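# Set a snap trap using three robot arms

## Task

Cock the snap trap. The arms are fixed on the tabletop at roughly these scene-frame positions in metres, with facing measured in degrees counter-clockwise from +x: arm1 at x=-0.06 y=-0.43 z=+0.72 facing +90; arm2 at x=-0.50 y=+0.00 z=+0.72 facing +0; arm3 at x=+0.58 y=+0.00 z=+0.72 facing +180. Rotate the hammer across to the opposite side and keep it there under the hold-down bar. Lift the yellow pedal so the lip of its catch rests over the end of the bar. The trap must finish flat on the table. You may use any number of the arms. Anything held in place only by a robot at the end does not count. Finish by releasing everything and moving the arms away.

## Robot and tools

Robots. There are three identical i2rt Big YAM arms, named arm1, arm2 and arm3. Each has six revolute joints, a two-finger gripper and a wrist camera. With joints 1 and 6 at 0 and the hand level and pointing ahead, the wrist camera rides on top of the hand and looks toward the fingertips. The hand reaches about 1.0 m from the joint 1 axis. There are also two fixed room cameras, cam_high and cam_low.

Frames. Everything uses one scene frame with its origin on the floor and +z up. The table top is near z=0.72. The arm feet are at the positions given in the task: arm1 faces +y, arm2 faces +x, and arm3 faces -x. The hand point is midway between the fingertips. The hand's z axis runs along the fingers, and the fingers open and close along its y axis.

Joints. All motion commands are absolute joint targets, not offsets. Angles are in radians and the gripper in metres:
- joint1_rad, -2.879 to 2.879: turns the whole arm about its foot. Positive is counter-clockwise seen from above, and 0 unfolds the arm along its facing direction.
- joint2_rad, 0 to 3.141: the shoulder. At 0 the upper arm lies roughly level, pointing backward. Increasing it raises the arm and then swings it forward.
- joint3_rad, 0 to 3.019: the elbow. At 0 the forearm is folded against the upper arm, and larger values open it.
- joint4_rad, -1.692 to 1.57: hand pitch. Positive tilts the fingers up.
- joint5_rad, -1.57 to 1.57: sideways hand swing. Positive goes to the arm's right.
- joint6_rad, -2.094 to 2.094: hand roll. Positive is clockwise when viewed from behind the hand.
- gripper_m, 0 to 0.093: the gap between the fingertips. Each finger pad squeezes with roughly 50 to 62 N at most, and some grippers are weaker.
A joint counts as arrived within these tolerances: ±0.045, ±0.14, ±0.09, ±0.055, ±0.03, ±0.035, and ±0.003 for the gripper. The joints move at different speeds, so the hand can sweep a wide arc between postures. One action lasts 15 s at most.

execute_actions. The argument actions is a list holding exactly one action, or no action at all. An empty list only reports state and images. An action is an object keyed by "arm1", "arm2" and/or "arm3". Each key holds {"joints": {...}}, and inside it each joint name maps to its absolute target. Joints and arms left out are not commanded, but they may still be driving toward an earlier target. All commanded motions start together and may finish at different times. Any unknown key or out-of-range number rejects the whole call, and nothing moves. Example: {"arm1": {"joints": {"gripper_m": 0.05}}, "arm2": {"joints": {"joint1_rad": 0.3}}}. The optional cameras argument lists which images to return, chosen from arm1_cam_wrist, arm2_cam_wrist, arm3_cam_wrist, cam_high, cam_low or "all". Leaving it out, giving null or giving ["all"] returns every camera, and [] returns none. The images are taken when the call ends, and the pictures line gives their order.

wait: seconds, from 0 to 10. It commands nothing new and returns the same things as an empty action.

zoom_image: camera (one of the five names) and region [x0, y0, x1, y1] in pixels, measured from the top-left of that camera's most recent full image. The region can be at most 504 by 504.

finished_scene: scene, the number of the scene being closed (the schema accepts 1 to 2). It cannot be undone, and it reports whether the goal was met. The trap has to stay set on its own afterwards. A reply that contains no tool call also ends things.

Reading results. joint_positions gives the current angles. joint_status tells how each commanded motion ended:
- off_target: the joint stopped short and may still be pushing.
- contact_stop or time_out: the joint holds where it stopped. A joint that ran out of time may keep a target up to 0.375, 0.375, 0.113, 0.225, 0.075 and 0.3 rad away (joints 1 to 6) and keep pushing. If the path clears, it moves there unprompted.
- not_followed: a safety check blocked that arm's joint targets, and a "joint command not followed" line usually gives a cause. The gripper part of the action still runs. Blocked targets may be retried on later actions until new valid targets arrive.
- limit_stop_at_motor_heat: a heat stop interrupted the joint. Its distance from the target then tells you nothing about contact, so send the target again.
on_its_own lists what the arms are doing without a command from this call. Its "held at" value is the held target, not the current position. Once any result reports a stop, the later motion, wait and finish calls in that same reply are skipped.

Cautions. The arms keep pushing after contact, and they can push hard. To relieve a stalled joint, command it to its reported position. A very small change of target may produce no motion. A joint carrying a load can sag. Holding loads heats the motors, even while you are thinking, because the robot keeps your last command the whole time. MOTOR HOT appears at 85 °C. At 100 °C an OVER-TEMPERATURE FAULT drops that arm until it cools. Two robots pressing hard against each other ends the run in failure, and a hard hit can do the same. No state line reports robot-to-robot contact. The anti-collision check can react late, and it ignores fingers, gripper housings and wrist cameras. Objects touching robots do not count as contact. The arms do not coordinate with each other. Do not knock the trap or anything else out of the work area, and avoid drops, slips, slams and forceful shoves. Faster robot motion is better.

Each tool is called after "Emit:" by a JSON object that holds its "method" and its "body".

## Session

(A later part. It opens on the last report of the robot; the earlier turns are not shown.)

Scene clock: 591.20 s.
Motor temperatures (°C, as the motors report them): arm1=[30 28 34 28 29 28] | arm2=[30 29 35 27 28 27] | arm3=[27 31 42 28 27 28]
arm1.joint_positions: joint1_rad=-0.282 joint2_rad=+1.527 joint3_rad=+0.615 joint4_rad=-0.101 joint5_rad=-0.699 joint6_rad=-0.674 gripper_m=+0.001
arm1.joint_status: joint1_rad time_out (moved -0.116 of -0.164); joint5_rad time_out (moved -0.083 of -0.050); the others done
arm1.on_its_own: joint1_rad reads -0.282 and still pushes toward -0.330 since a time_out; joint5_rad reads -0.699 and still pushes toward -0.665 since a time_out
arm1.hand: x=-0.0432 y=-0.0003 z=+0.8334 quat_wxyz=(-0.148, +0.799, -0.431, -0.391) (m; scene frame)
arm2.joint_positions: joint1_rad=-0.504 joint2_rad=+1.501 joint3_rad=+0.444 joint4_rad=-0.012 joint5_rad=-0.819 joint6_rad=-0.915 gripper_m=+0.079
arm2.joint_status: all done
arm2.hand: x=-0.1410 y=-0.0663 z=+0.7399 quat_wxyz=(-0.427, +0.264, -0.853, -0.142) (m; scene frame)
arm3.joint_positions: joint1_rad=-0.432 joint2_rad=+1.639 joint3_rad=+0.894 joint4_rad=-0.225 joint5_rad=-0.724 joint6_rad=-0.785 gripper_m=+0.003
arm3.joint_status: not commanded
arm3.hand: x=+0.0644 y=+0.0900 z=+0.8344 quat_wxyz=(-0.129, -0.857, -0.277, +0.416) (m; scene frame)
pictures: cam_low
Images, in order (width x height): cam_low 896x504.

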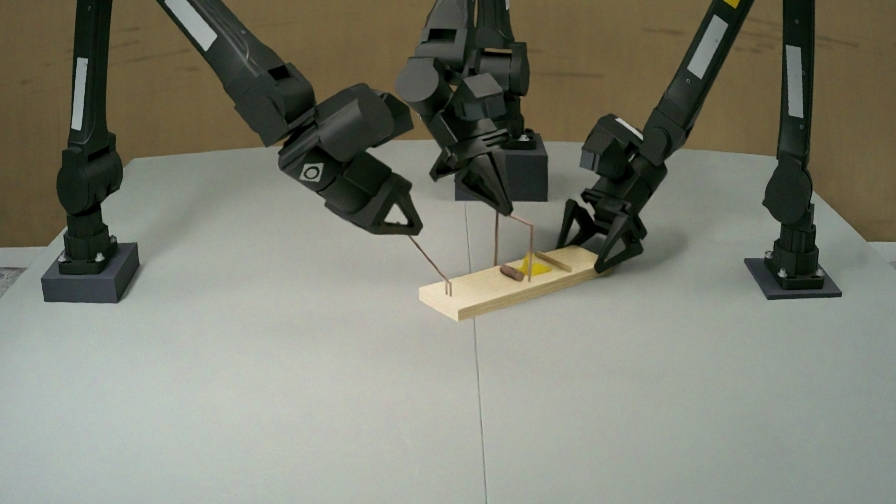

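Emit:
{"method": "execute_actions", "body": {"actions": [], "cameras": ["arm2_cam_wrist","arm3_cam_wrist"]}}

Emit:
{"method": "zoom_image", "body": {"camera": "arm2_cam_wrist", "region": [230, 70, 390, 200]}}

Scene clock: 597.63 s.
Motor temperatures (°C, as the motors report them): arm1=[30 28 35 28 29 28] | arm2=[30 29 35 27 28 27] | arm3=[27 31 42 28 27 28]
arm1.joint_positions: joint1_rad=-0.282 joint2_rad=+1.527 joint3_rad=+0.615 joint4_rad=-0.101 joint5_rad=-0.699 joint6_rad=-0.674 gripper_m=+0.001
arm1.joint_status: joint1_rad time_out (moved -0.116 of -0.164); joint5_rad time_out (moved -0.083 of -0.050); the others done
arm1.on_its_own: joint1_rad reads -0.282 and still pushes toward -0.330 since a time_out; joint5_rad reads -0.699 and still pushes toward -0.665 since a time_out
arm1.hand: x=-0.0432 y=-0.0003 z=+0.8334 quat_wxyz=(-0.148, +0.799, -0.431, -0.391) (m; scene frame)
arm2.joint_positions: joint1_rad=-0.504 joint2_rad=+1.501 joint3_rad=+0.444 joint4_rad=-0.012 joint5_rad=-0.819 joint6_rad=-0.915 gripper_m=+0.079
arm2.joint_status: all done
arm2.hand: x=-0.1410 y=-0.0663 z=+0.7399 quat_wxyz=(-0.427, +0.264, -0.853, -0.142) (m; scene frame)
arm3.joint_positions: joint1_rad=-0.432 joint2_rad=+1.639 joint3_rad=+0.894 joint4_rad=-0.225 joint5_rad=-0.724 joint6_rad=-0.785 gripper_m=+0.003
arm3.joint_status: not commanded
arm3.hand: x=+0.0644 y=+0.0900 z=+0.8344 quat_wxyz=(-0.129, -0.857, -0.277, +0.416) (m; scene frame)
pictures: arm2_cam_wrist, arm3_cam_wrist
Images, in order (width x height): arm2_cam_wrist 616x616, arm3_cam_wrist 616x616.

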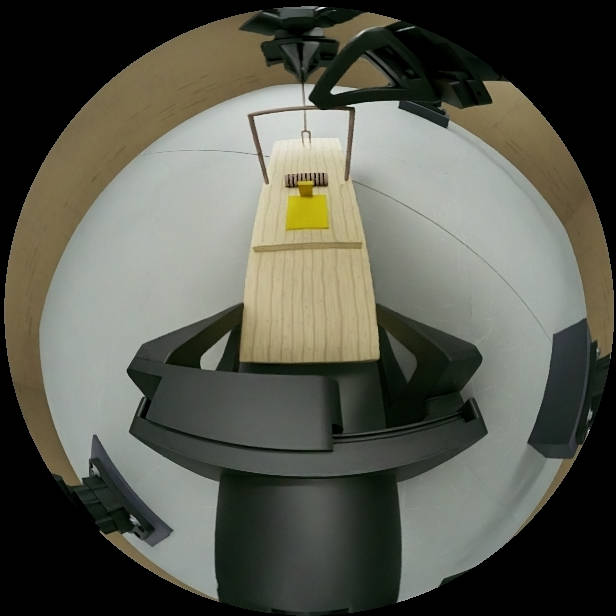

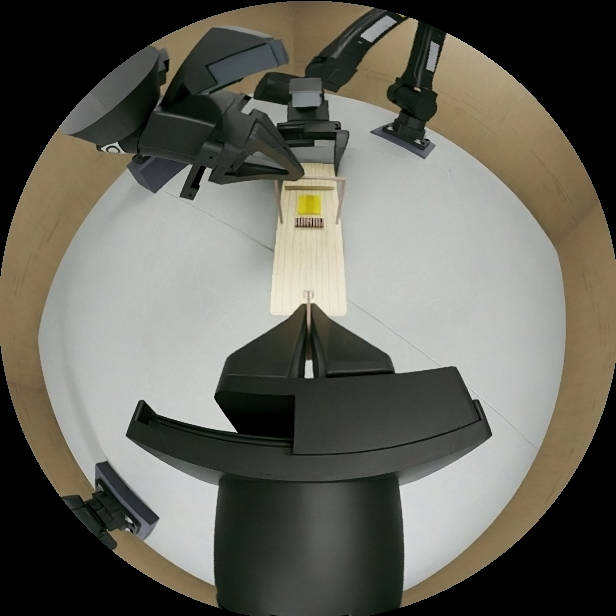

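Region (230, 70, 390, 200) of arm2_cam_wrist's 616x616 image, scaled by 3.150, with more detail than that image has; it fills the top 410 rows of this view, and the rest is white.

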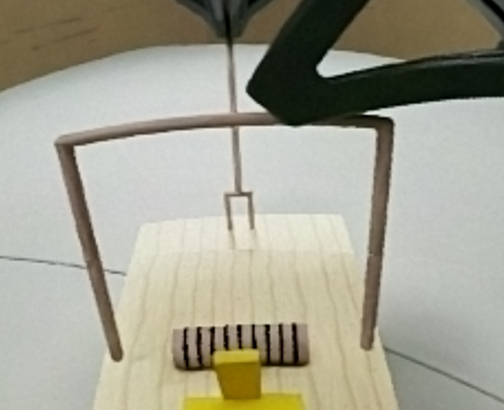

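Emit:
{"method": "execute_actions", "body": {"actions": [{"arm1":{"joints":{"joint2_rad":1.578,"joint3_rad":0.672}}}], "cameras": ["arm2_cam_wrist"]}}

Emit:
{"method": "zoom_image", "body": {"camera": "arm2_cam_wrist", "region": [230, 70, 390, 200]}}

Scene clock: 606.97 s.
Motor temperatures (°C, as the motors report them): arm1=[30 28 35 28 30 28] | arm2=[30 29 35 27 28 27] | arm3=[27 31 42 28 27 28]
arm1.joint_positions: joint1_rad=-0.283 joint2_rad=+1.531 joint3_rad=+0.615 joint4_rad=-0.101 joint5_rad=-0.708 joint6_rad=-0.674 gripper_m=+0.001
arm1.joint_status: all done
arm1.on_its_own: joint1_rad reads -0.283 and still pushes toward -0.330 since a time_out; joint5_rad reads -0.708 and still pushes toward -0.665 since a time_out
arm1.hand: x=-0.0444 y=-0.0010 z=+0.8323 quat_wxyz=(-0.144, +0.799, -0.430, -0.395) (m; scene frame)
arm2.joint_positions: joint1_rad=-0.504 joint2_rad=+1.501 joint3_rad=+0.444 joint4_rad=-0.012 joint5_rad=-0.819 joint6_rad=-0.915 gripper_m=+0.079
arm2.joint_status: not commanded
arm2.hand: x=-0.1410 y=-0.0663 z=+0.7399 quat_wxyz=(-0.427, +0.264, -0.853, -0.142) (m; scene frame)
arm3.joint_positions: joint1_rad=-0.432 joint2_rad=+1.639 joint3_rad=+0.894 joint4_rad=-0.225 joint5_rad=-0.724 joint6_rad=-0.785 gripper_m=+0.003
arm3.joint_status: not commanded
arm3.hand: x=+0.0644 y=+0.0900 z=+0.8344 quat_wxyz=(-0.129, -0.857, -0.277, +0.416) (m; scene frame)
pictures: arm2_cam_wrist
Images, in order (width x height): arm2_cam_wrist 616x616.

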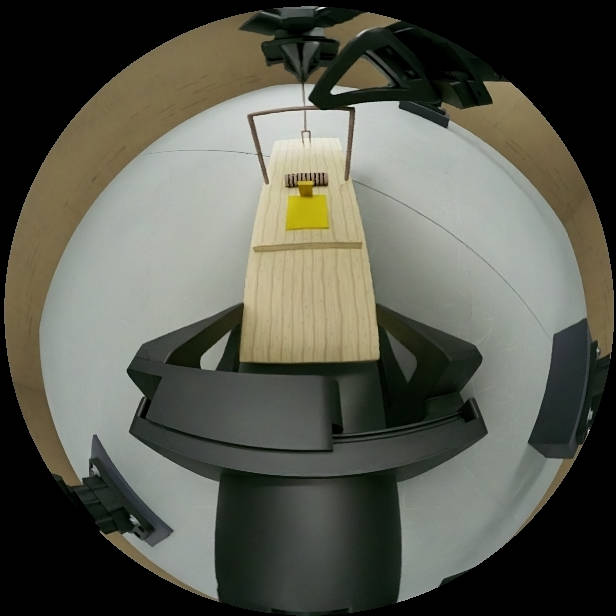

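Region (230, 70, 390, 200) of arm2_cam_wrist's 616x616 image, scaled by 3.150, with more detail than that image has; it fills the top 410 rows of this view, and the rest is white.

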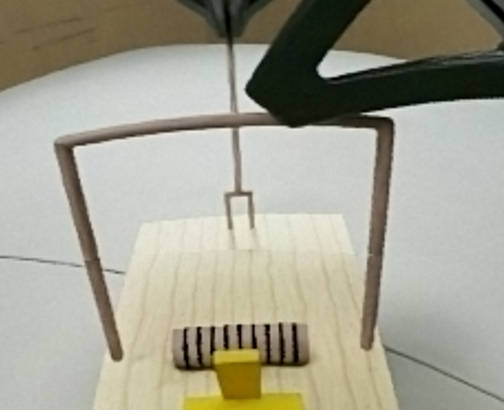

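Emit:
{"method": "execute_actions", "body": {"actions": [{"arm1":{"joints":{"joint2_rad":1.594,"gripper_m":0.0036}}}], "cameras": ["arm2_cam_wrist"]}}

Emit:
{"method": "zoom_image", "body": {"camera": "arm2_cam_wrist", "region": [230, 70, 390, 200]}}

Scene clock: 623.87 s.
Motor temperatures (°C, as the motors report them): arm1=[30 28 36 28 31 28] | arm2=[30 29 35 27 28 27] | arm3=[27 31 42 28 27 28]
arm1.joint_positions: joint1_rad=-0.287 joint2_rad=+1.541 joint3_rad=+0.620 joint4_rad=-0.101 joint5_rad=-0.712 joint6_rad=-0.675 gripper_m=+0.004
arm1.joint_status: all done
arm1.on_its_own: joint5_rad reads -0.712 and still pushes toward -0.665 since a time_out
arm1.hand: x=-0.0426 y=+0.0007 z=+0.8311 quat_wxyz=(-0.143, +0.798, -0.432, -0.396) (m; scene frame)
arm2.joint_positions: joint1_rad=-0.504 joint2_rad=+1.501 joint3_rad=+0.444 joint4_rad=-0.012 joint5_rad=-0.819 joint6_rad=-0.915 gripper_m=+0.079
arm2.joint_status: not commanded
arm2.hand: x=-0.1410 y=-0.0663 z=+0.7399 quat_wxyz=(-0.427, +0.264, -0.853, -0.142) (m; scene frame)
arm3.joint_positions: joint1_rad=-0.432 joint2_rad=+1.639 joint3_rad=+0.894 joint4_rad=-0.225 joint5_rad=-0.724 joint6_rad=-0.785 gripper_m=+0.003
arm3.joint_status: not commanded
arm3.hand: x=+0.0644 y=+0.0900 z=+0.8344 quat_wxyz=(-0.129, -0.857, -0.277, +0.416) (m; scene frame)
pictures: arm2_cam_wrist
Images, in order (width x height): arm2_cam_wrist 616x616.

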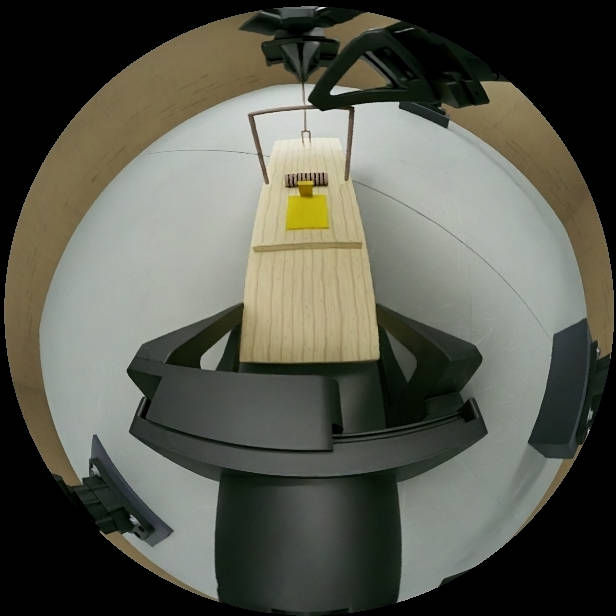

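Region (230, 70, 390, 200) of arm2_cam_wrist's 616x616 image, scaled by 3.150, with more detail than that image has; it fills the top 410 rows of this view, and the rest is white.

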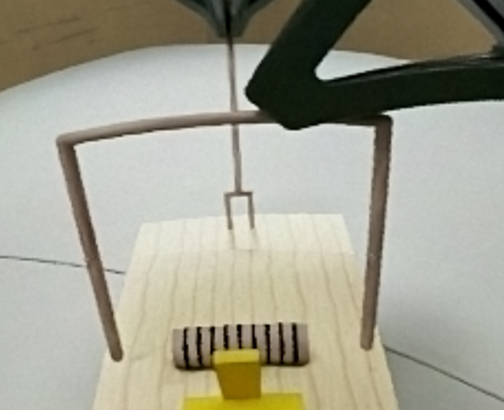

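Emit:
{"method": "execute_actions", "body": {"actions": [{"arm1":{"joints":{"joint2_rad":1.609}}}], "cameras": ["arm2_cam_wrist"]}}

Emit:
{"method": "zoom_image", "body": {"camera": "arm2_cam_wrist", "region": [230, 70, 390, 200]}}

Scene clock: 629.00 s.
Motor temperatures (°C, as the motors report them): arm1=[30 28 36 28 32 28] | arm2=[30 29 35 27 28 27] | arm3=[27 31 42 28 27 28]
arm1.joint_positions: joint1_rad=-0.290 joint2_rad=+1.549 joint3_rad=+0.626 joint4_rad=-0.101 joint5_rad=-0.712 joint6_rad=-0.675 gripper_m=+0.004
arm1.joint_status: all done
arm1.on_its_own: joint5_rad reads -0.712 and still pushes toward -0.665 since a time_out
arm1.hand: x=-0.0407 y=+0.0022 z=+0.8294 quat_wxyz=(-0.142, +0.797, -0.434, -0.395) (m; scene frame)
arm2.joint_positions: joint1_rad=-0.504 joint2_rad=+1.501 joint3_rad=+0.444 joint4_rad=-0.012 joint5_rad=-0.819 joint6_rad=-0.915 gripper_m=+0.079
arm2.joint_status: not commanded
arm2.hand: x=-0.1410 y=-0.0663 z=+0.7399 quat_wxyz=(-0.427, +0.264, -0.853, -0.142) (m; scene frame)
arm3.joint_positions: joint1_rad=-0.432 joint2_rad=+1.639 joint3_rad=+0.894 joint4_rad=-0.225 joint5_rad=-0.724 joint6_rad=-0.785 gripper_m=+0.003
arm3.joint_status: not commanded
arm3.hand: x=+0.0644 y=+0.0900 z=+0.8344 quat_wxyz=(-0.129, -0.857, -0.277, +0.416) (m; scene frame)
pictures: arm2_cam_wrist
Images, in order (width x height): arm2_cam_wrist 616x616.

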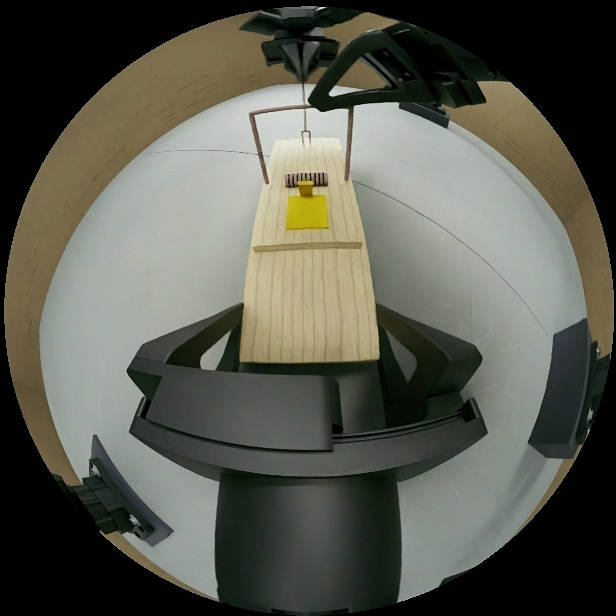

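Region (230, 70, 390, 200) of arm2_cam_wrist's 616x616 image, scaled by 3.150, with more detail than that image has; it fills the top 410 rows of this view, and the rest is white.

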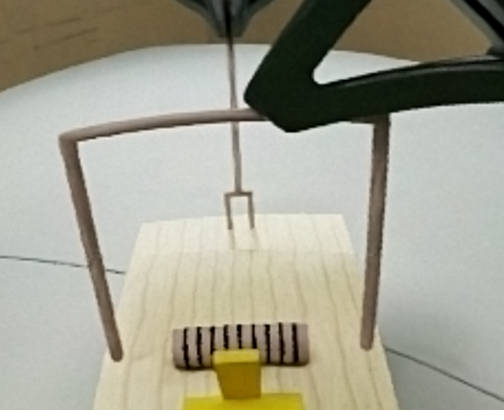

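Emit:
{"method": "execute_actions", "body": {"actions": [{"arm1":{"joints":{"gripper_m":0.0,"joint1_rad":-0.397,"joint2_rad":1.757,"joint3_rad":0.735,"joint4_rad":-0.120,"joint6_rad":-0.768}}}], "cameras": ["arm2_cam_wrist","cam_low"]}}

Emit:
{"method": "zoom_image", "body": {"camera": "arm2_cam_wrist", "region": [230, 70, 390, 200]}}

Scene clock: 667.23 s.
Motor temperatures (°C, as the motors report them): arm1=[30 28 36 28 33 28] | arm2=[30 29 35 27 28 27] | arm3=[27 31 42 28 27 28]
arm1.joint_positions: joint1_rad=-0.363 joint2_rad=+1.696 joint3_rad=+0.737 joint4_rad=-0.116 joint5_rad=-0.713 joint6_rad=-0.755 gripper_m=+0.002
arm1.joint_status: all done
arm1.on_its_own: joint5_rad reads -0.713 and still pushes toward -0.665 since a time_out
arm1.hand: x=+0.0034 y=+0.0325 z=+0.8035 quat_wxyz=(-0.149, +0.799, -0.441, -0.381) (m; scene frame)
arm2.joint_positions: joint1_rad=-0.504 joint2_rad=+1.501 joint3_rad=+0.444 joint4_rad=-0.012 joint5_rad=-0.819 joint6_rad=-0.915 gripper_m=+0.079
arm2.joint_status: not commanded
arm2.hand: x=-0.1410 y=-0.0663 z=+0.7399 quat_wxyz=(-0.427, +0.264, -0.853, -0.142) (m; scene frame)
arm3.joint_positions: joint1_rad=-0.432 joint2_rad=+1.639 joint3_rad=+0.894 joint4_rad=-0.225 joint5_rad=-0.724 joint6_rad=-0.785 gripper_m=+0.003
arm3.joint_status: not commanded
arm3.hand: x=+0.0644 y=+0.0900 z=+0.8344 quat_wxyz=(-0.129, -0.857, -0.277, +0.416) (m; scene frame)
pictures: arm2_cam_wrist, cam_low
Images, in order (width x height): arm2_cam_wrist 616x616, cam_low 896x504.

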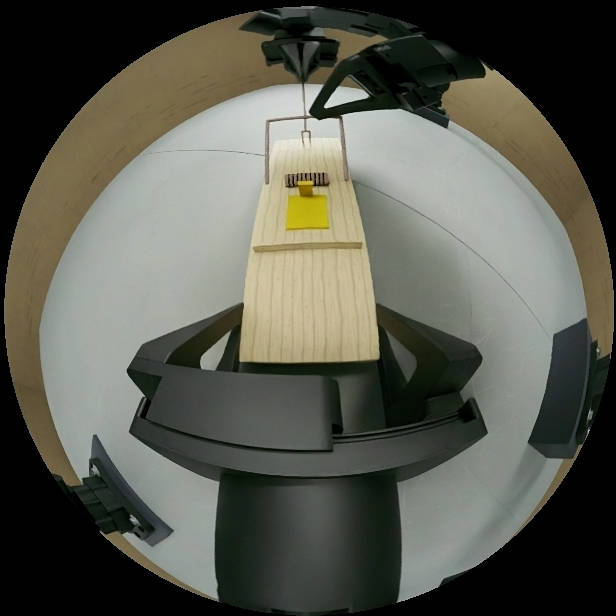

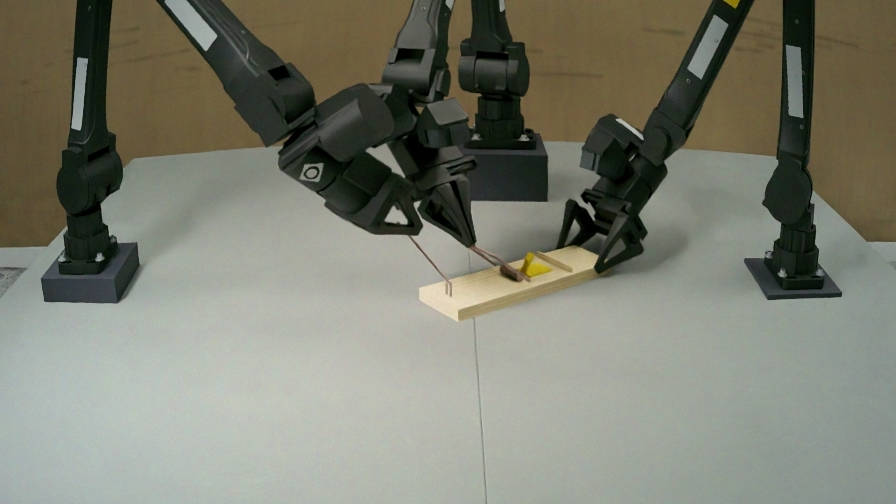

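Region (230, 70, 390, 200) of arm2_cam_wrist's 616x616 image, scaled by 3.150, with more detail than that image has; it fills the top 410 rows of this view, and the rest is white.

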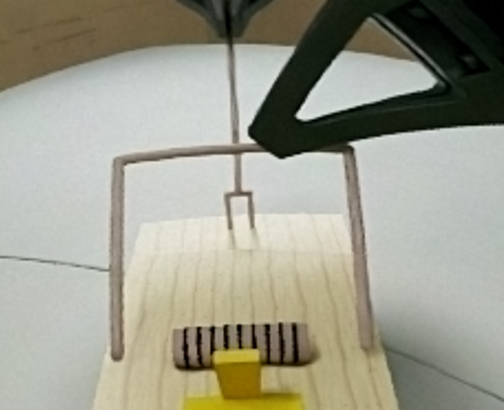

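Emit:
{"method": "execute_actions", "body": {"actions": [{"arm1":{"joints":{"joint1_rad":-0.394,"joint2_rad":1.935,"joint3_rad":0.719,"joint4_rad":0.049,"joint6_rad":-0.810}}}], "cameras": ["arm2_cam_wrist","cam_low","arm1_cam_wrist"]}}

Emit:
{"method": "zoom_image", "body": {"camera": "arm2_cam_wrist", "region": [240, 90, 370, 200]}}

Emit:
{"method": "zoom_image", "body": {"camera": "cam_low", "region": [390, 200, 600, 330]}}

Scene clock: 692.73 s.
Motor temperatures (°C, as the motors report them): arm1=[30 28 33 28 34 28] | arm2=[30 29 34 27 28 27] | arm3=[27 31 42 28 27 28]
arm1.joint_positions: joint1_rad=-0.381 joint2_rad=+1.852 joint3_rad=+0.744 joint4_rad=+0.063 joint5_rad=-0.714 joint6_rad=-0.797 gripper_m=+0.001
arm1.joint_status: all done
arm1.on_its_own: joint5_rad reads -0.714 and still pushes toward -0.665 since a time_out
arm1.hand: x=+0.0161 y=+0.0419 z=+0.7549 quat_wxyz=(-0.174, +0.804, -0.425, -0.378) (m; scene frame)
arm2.joint_positions: joint1_rad=-0.504 joint2_rad=+1.501 joint3_rad=+0.444 joint4_rad=-0.012 joint5_rad=-0.819 joint6_rad=-0.915 gripper_m=+0.079
arm2.joint_status: not commanded
arm2.hand: x=-0.1410 y=-0.0663 z=+0.7399 quat_wxyz=(-0.427, +0.264, -0.853, -0.142) (m; scene frame)
arm3.joint_positions: joint1_rad=-0.432 joint2_rad=+1.639 joint3_rad=+0.894 joint4_rad=-0.225 joint5_rad=-0.723 joint6_rad=-0.785 gripper_m=+0.003
arm3.joint_status: not commanded
arm3.hand: x=+0.0644 y=+0.0901 z=+0.8343 quat_wxyz=(-0.129, -0.857, -0.277, +0.415) (m; scene frame)
pictures: arm1_cam_wrist, arm2_cam_wrist, cam_low
Images, in order (width x height): arm1_cam_wrist 616x616, arm2_cam_wrist 616x616, cam_low 896x504.

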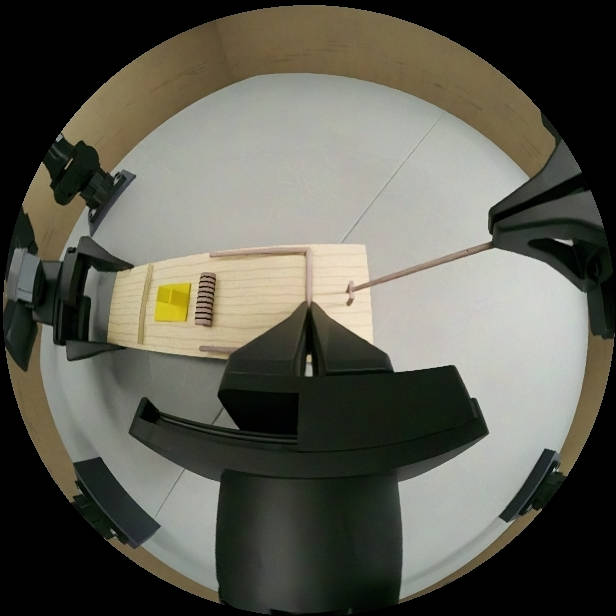

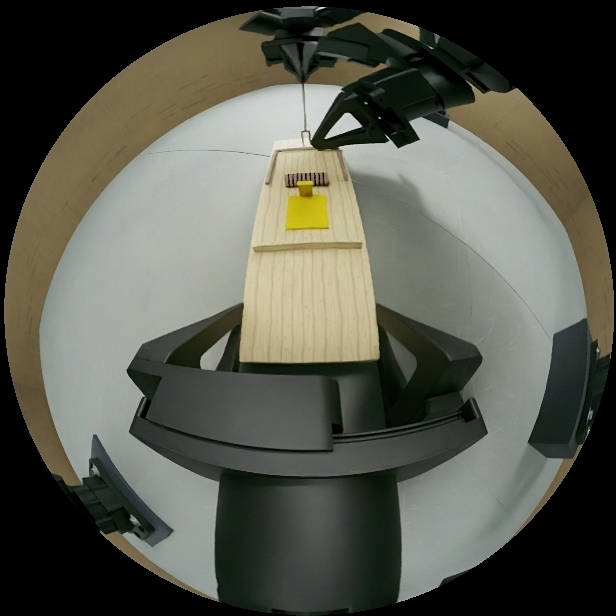

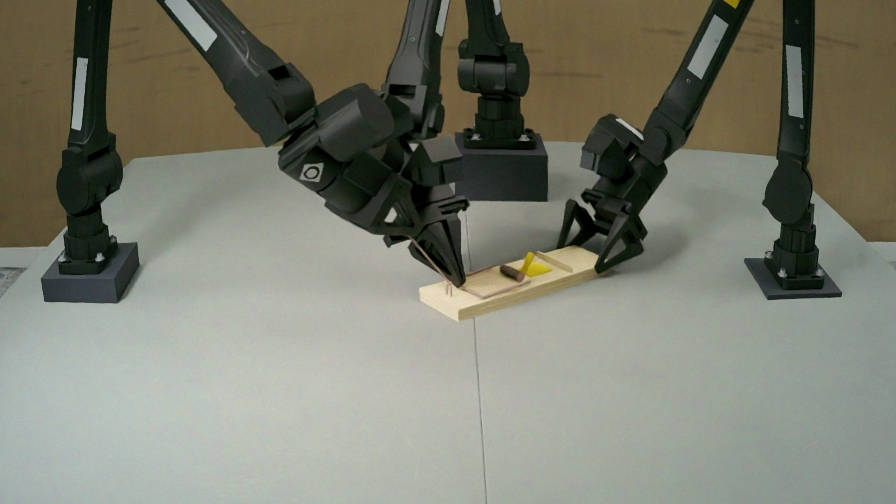

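Region (240, 90, 370, 200) of arm2_cam_wrist's 616x616 image, scaled by 3.877, with more detail than that image has; it fills the top 426 rows of this view, and the rest is white.

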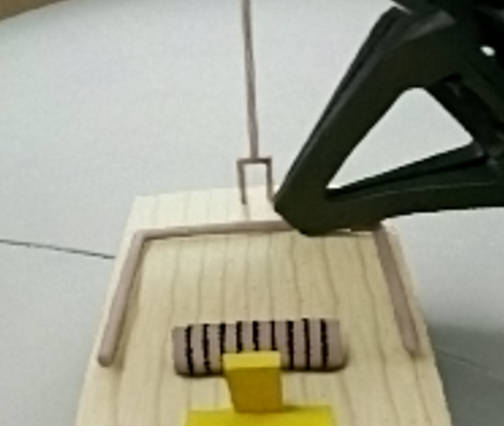

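Region (390, 200, 600, 330) of cam_low's 896x504 image, scaled by 2.400, with more detail than that image has; it fills the top 312 rows of this view, and the rest is white.

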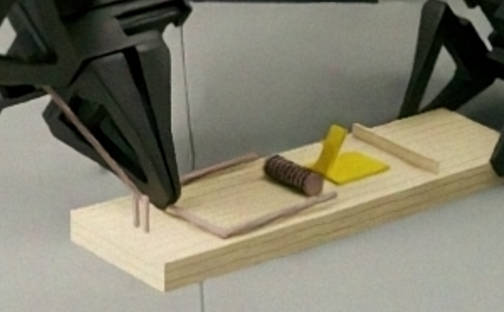

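Emit:
{"method": "execute_actions", "body": {"actions": [{"arm1":{"joints":{"joint1_rad":-0.384,"joint5_rad":-0.694}},"arm2":{"joints":{"gripper_m":0.093,"joint1_rad":-0.504,"joint2_rad":1.498,"joint3_rad":0.444,"joint5_rad":-0.817,"joint6_rad":-0.917}},"arm3":{"joints":{"joint1_rad":-0.360,"joint2_rad":1.660,"joint3_rad":0.983,"joint4_rad":-0.255,"joint5_rad":-0.684,"joint6_rad":-0.720}}}], "cameras": ["arm2_cam_wrist","cam_low","arm3_cam_wrist","cam_high"]}}

Scene clock: 748.43 s.
Motor temperatures (°C, as the motors report them): arm1=[30 28 31 28 35 28] | arm2=[30 29 34 27 28 27] | arm3=[27 31 43 28 27 28]
arm1.joint_positions: joint1_rad=-0.381 joint2_rad=+1.852 joint3_rad=+0.744 joint4_rad=+0.064 joint5_rad=-0.722 joint6_rad=-0.799 gripper_m=+0.001
arm1.joint_status: all done
arm1.hand: x=+0.0153 y=+0.0420 z=+0.7558 quat_wxyz=(-0.174, +0.804, -0.423, -0.381) (m; scene frame)
arm2.joint_positions: joint1_rad=-0.504 joint2_rad=+1.501 joint3_rad=+0.443 joint4_rad=-0.012 joint5_rad=-0.820 joint6_rad=-0.915 gripper_m=+0.093
arm2.joint_status: all done
arm2.hand: x=-0.1413 y=-0.0660 z=+0.7398 quat_wxyz=(-0.427, +0.264, -0.853, -0.142) (m; scene frame)
arm3.joint_positions: joint1_rad=-0.371 joint2_rad=+1.641 joint3_rad=+0.951 joint4_rad=-0.245 joint5_rad=-0.679 joint6_rad=-0.731 gripper_m=+0.003
arm3.joint_status: all done
arm3.hand: x=+0.0396 y=+0.0715 z=+0.8501 quat_wxyz=(-0.125, -0.858, -0.280, +0.412) (m; scene frame)
pictures: arm2_cam_wrist, arm3_cam_wrist, cam_high, cam_low
Images, in order (width x height): arm2_cam_wrist 616x616, arm3_cam_wrist 616x616, cam_high 896x504, cam_low 896x504.

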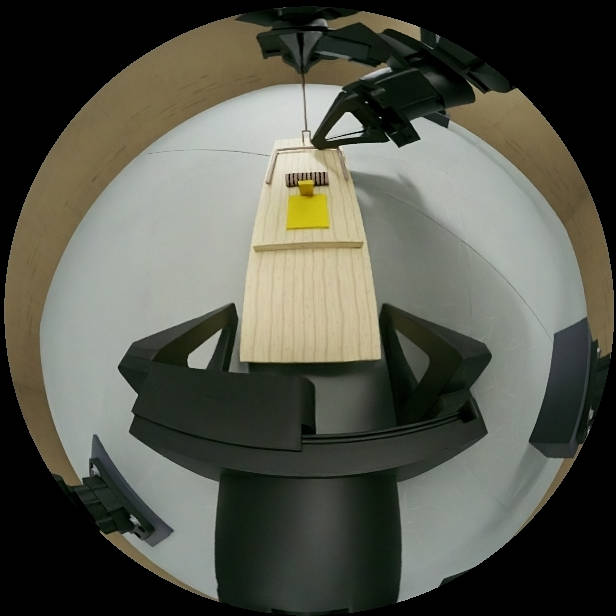

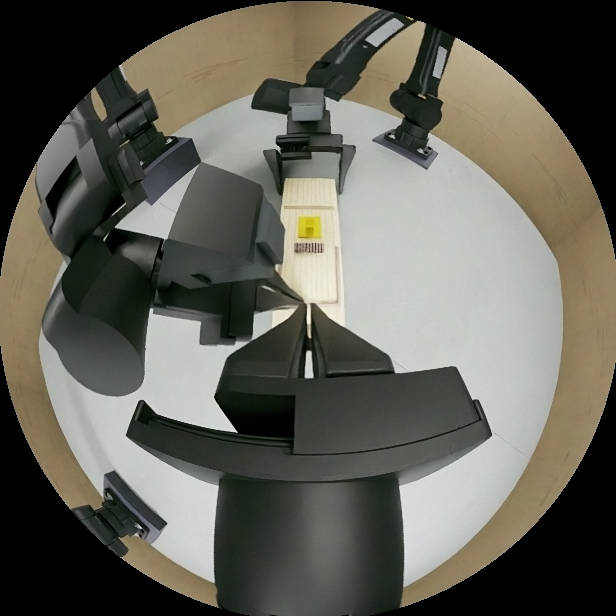

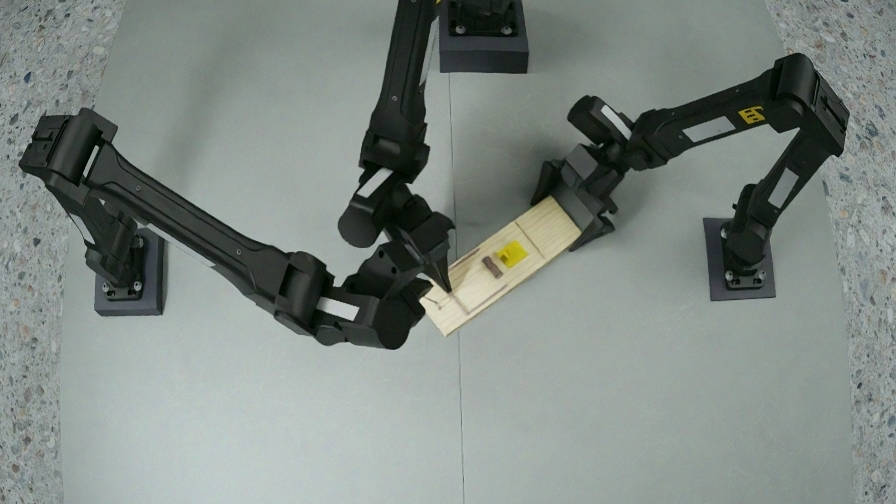

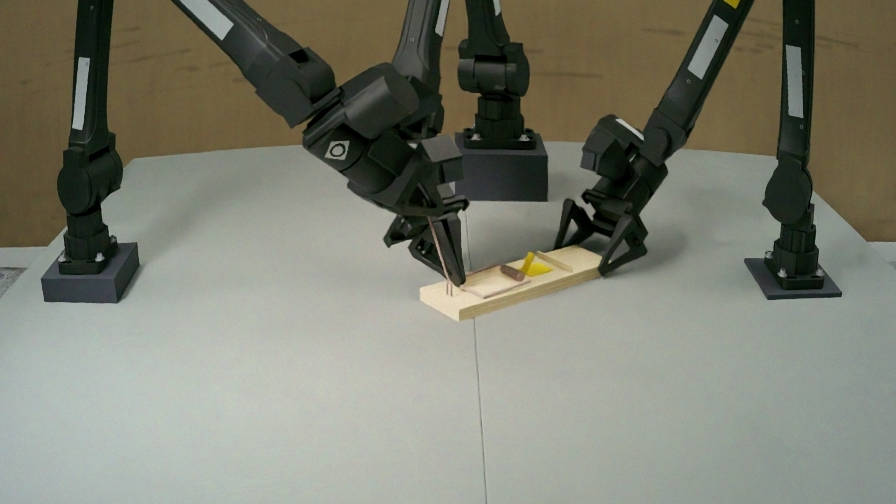

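Emit:
{"method": "zoom_image", "body": {"camera": "arm2_cam_wrist", "region": [230, 10, 450, 170]}}

Emit:
{"method": "zoom_image", "body": {"camera": "arm3_cam_wrist", "region": [150, 150, 390, 390]}}

Emit:
{"method": "zoom_image", "body": {"camera": "cam_low", "region": [330, 100, 530, 320]}}

Region (230, 10, 450, 170) of arm2_cam_wrist's 616x616 image, scaled by 2.291, with more detail than that image has; it fills the top 367 rows of this view, and the rest is white.

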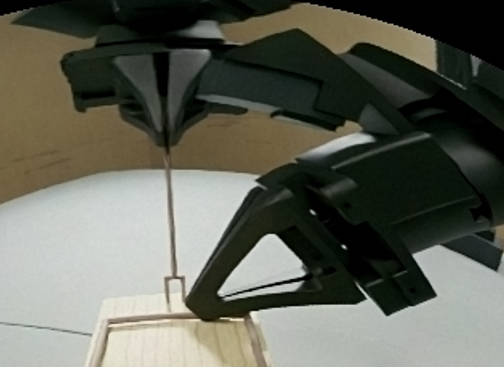

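Region (150, 150, 390, 390) of arm3_cam_wrist's 616x616 image, scaled by 2.100, with more detail than that image has.

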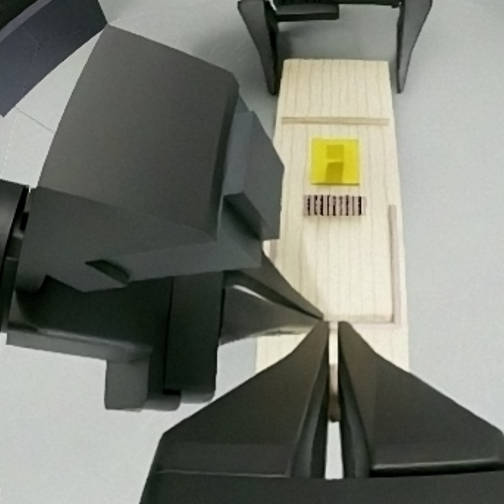

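Region (330, 100, 530, 320) of cam_low's 896x504 image, scaled by 2.291, with more detail than that image has; it fills the left 458 columns of this view, and the rest is white.

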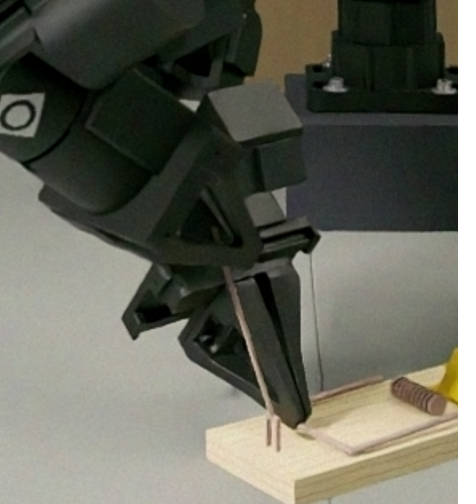

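Emit:
{"method": "execute_actions", "body": {"actions": [{"arm2":{"joints":{"joint2_rad":1.335}},"arm3":{"joints":{"joint1_rad":-0.347,"joint2_rad":1.738,"joint3_rad":0.955,"joint4_rad":-0.176,"joint5_rad":-0.675,"joint6_rad":-0.697}}}], "cameras": ["arm2_cam_wrist","cam_low"]}}

Scene clock: 829.17 s.
Motor temperatures (°C, as the motors report them): arm1=[29 28 30 28 32 28] | arm2=[30 29 34 27 28 27] | arm3=[27 31 43 28 27 28]
arm1.joint_positions: joint1_rad=-0.381 joint2_rad=+1.852 joint3_rad=+0.744 joint4_rad=+0.064 joint5_rad=-0.722 joint6_rad=-0.799 gripper_m=+0.001
arm1.joint_status: not commanded
arm1.hand: x=+0.0153 y=+0.0420 z=+0.7558 quat_wxyz=(-0.174, +0.804, -0.423, -0.381) (m; scene frame)
arm2.joint_positions: joint1_rad=-0.504 joint2_rad=+1.331 joint3_rad=+0.443 joint4_rad=-0.012 joint5_rad=-0.820 joint6_rad=-0.915 gripper_m=+0.093
arm2.joint_status: all done
arm2.hand: x=-0.1281 y=-0.0742 z=+0.7954 quat_wxyz=(-0.477, +0.292, -0.825, -0.086) (m; scene frame)
arm3.joint_positions: joint1_rad=-0.359 joint2_rad=+1.676 joint3_rad=+0.951 joint4_rad=-0.179 joint5_rad=-0.691 joint6_rad=-0.704 gripper_m=+0.003
arm3.joint_status: all done
arm3.hand: x=+0.0302 y=+0.0665 z=+0.8410 quat_wxyz=(-0.129, -0.853, -0.278, +0.423) (m; scene frame)
pictures: arm2_cam_wrist, cam_low
Images, in order (width x height): arm2_cam_wrist 616x616, cam_low 896x504.

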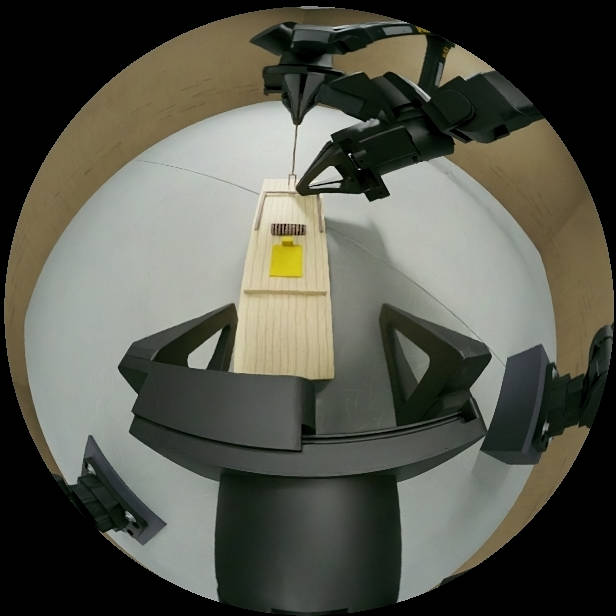

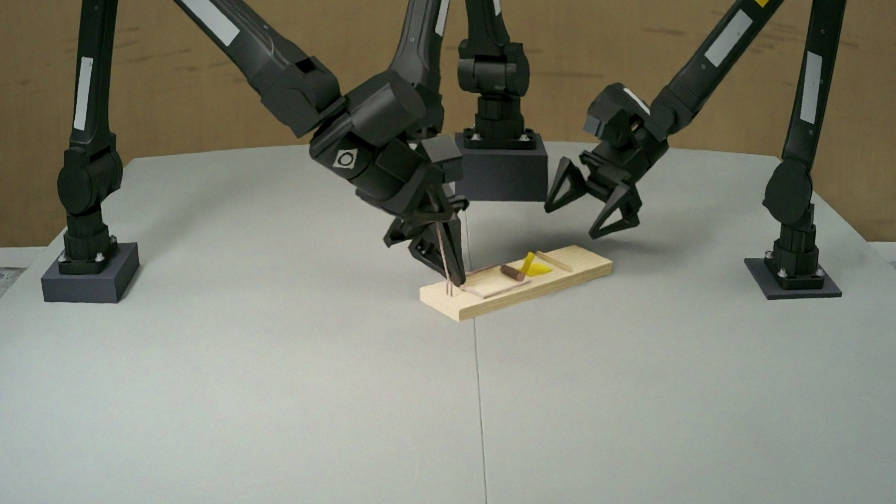

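Emit:
{"method": "execute_actions", "body": {"actions": [{"arm2":{"joints":{"gripper_m":0.0,"joint1_rad":0.084,"joint2_rad":1.380,"joint3_rad":0.716,"joint4_rad":-0.143,"joint5_rad":0.005,"joint6_rad":0.010}},"arm3":{"joints":{"joint2_rad":1.766,"joint5_rad":-0.680}}}], "cameras": ["arm2_cam_wrist","cam_low","cam_high","arm3_cam_wrist"]}}

Scene clock: 837.40 s.
Motor temperatures (°C, as the motors report them): arm1=[29 28 30 28 32 28] | arm2=[30 29 35 27 28 27] | arm3=[27 30 43 28 27 28]
arm1.joint_positions: joint1_rad=-0.381 joint2_rad=+1.852 joint3_rad=+0.744 joint4_rad=+0.064 joint5_rad=-0.722 joint6_rad=-0.799 gripper_m=+0.001
arm1.joint_status: not commanded
arm1.hand: x=+0.0153 y=+0.0420 z=+0.7558 quat_wxyz=(-0.174, +0.804, -0.423, -0.381) (m; scene frame)
arm2.joint_positions: joint1_rad=+0.081 joint2_rad=+1.368 joint3_rad=+0.707 joint4_rad=-0.136 joint5_rad=+0.001 joint6_rad=-0.005 gripper_m=+0.001
arm2.joint_status: all done
arm2.hand: x=-0.0149 y=+0.0242 z=+0.8332 quat_wxyz=(-0.378, +0.025, -0.925, -0.013) (m; scene frame)
arm3.joint_positions: joint1_rad=-0.359 joint2_rad=+1.715 joint3_rad=+0.951 joint4_rad=-0.176 joint5_rad=-0.687 joint6_rad=-0.703 gripper_m=+0.003
arm3.joint_status: all done
arm3.hand: x=+0.0317 y=+0.0665 z=+0.8209 quat_wxyz=(-0.137, -0.860, -0.273, +0.409) (m; scene frame)
pictures: arm2_cam_wrist, arm3_cam_wrist, cam_high, cam_low
Images, in order (width x height): arm2_cam_wrist 616x616, arm3_cam_wrist 616x616, cam_high 896x504, cam_low 896x504.

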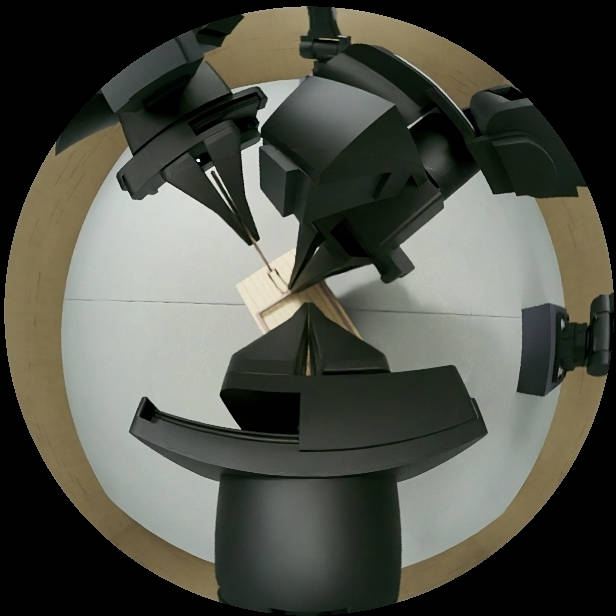

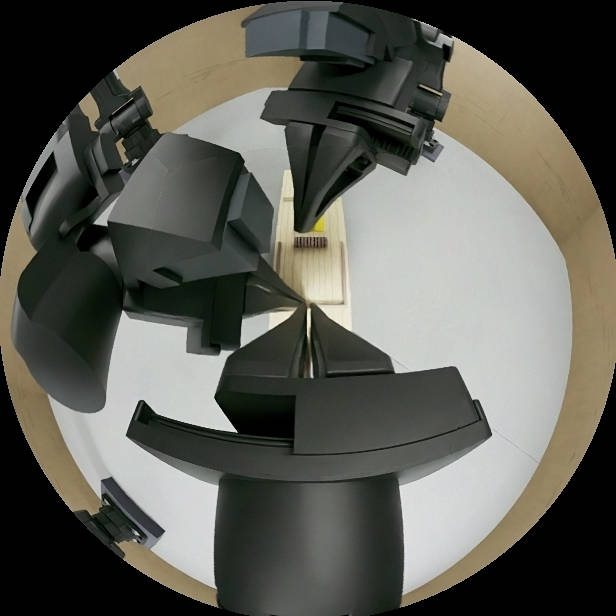

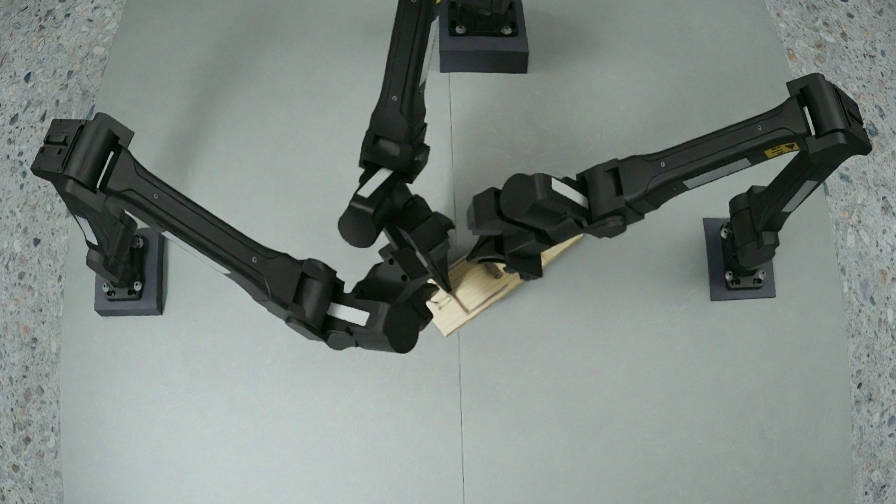

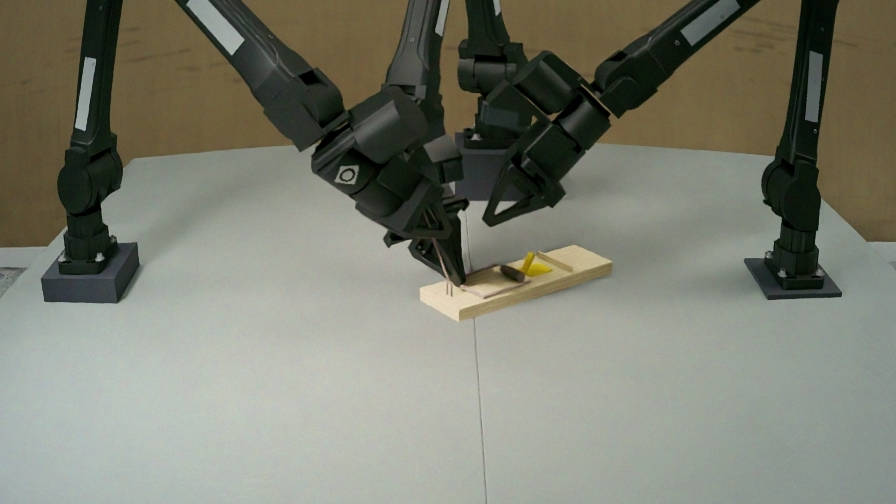

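Emit:
{"method": "zoom_image", "body": {"camera": "arm3_cam_wrist", "region": [230, 150, 390, 330]}}

Emit:
{"method": "zoom_image", "body": {"camera": "arm2_cam_wrist", "region": [190, 140, 390, 340]}}

Region (230, 150, 390, 330) of arm3_cam_wrist's 616x616 image, scaled by 2.800, with more detail than that image has.

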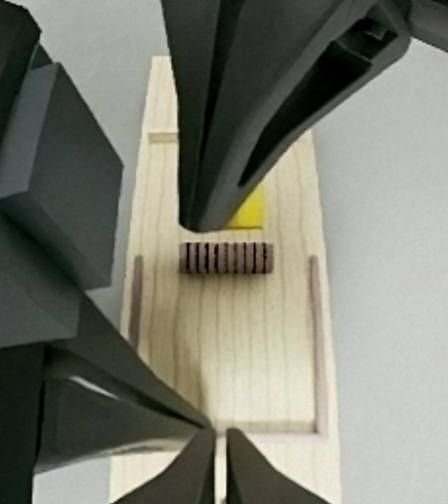

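Region (190, 140, 390, 340) of arm2_cam_wrist's 616x616 image, scaled by 2.520, with more detail than that image has.

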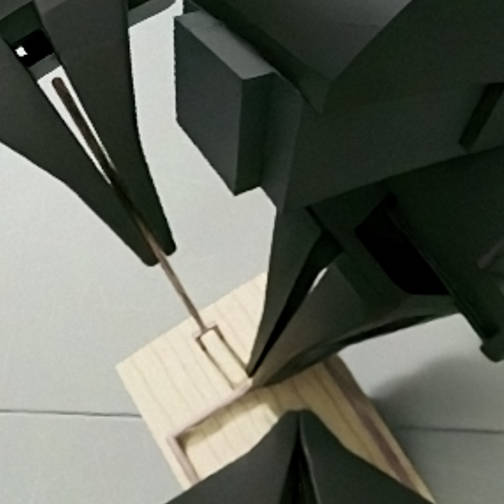

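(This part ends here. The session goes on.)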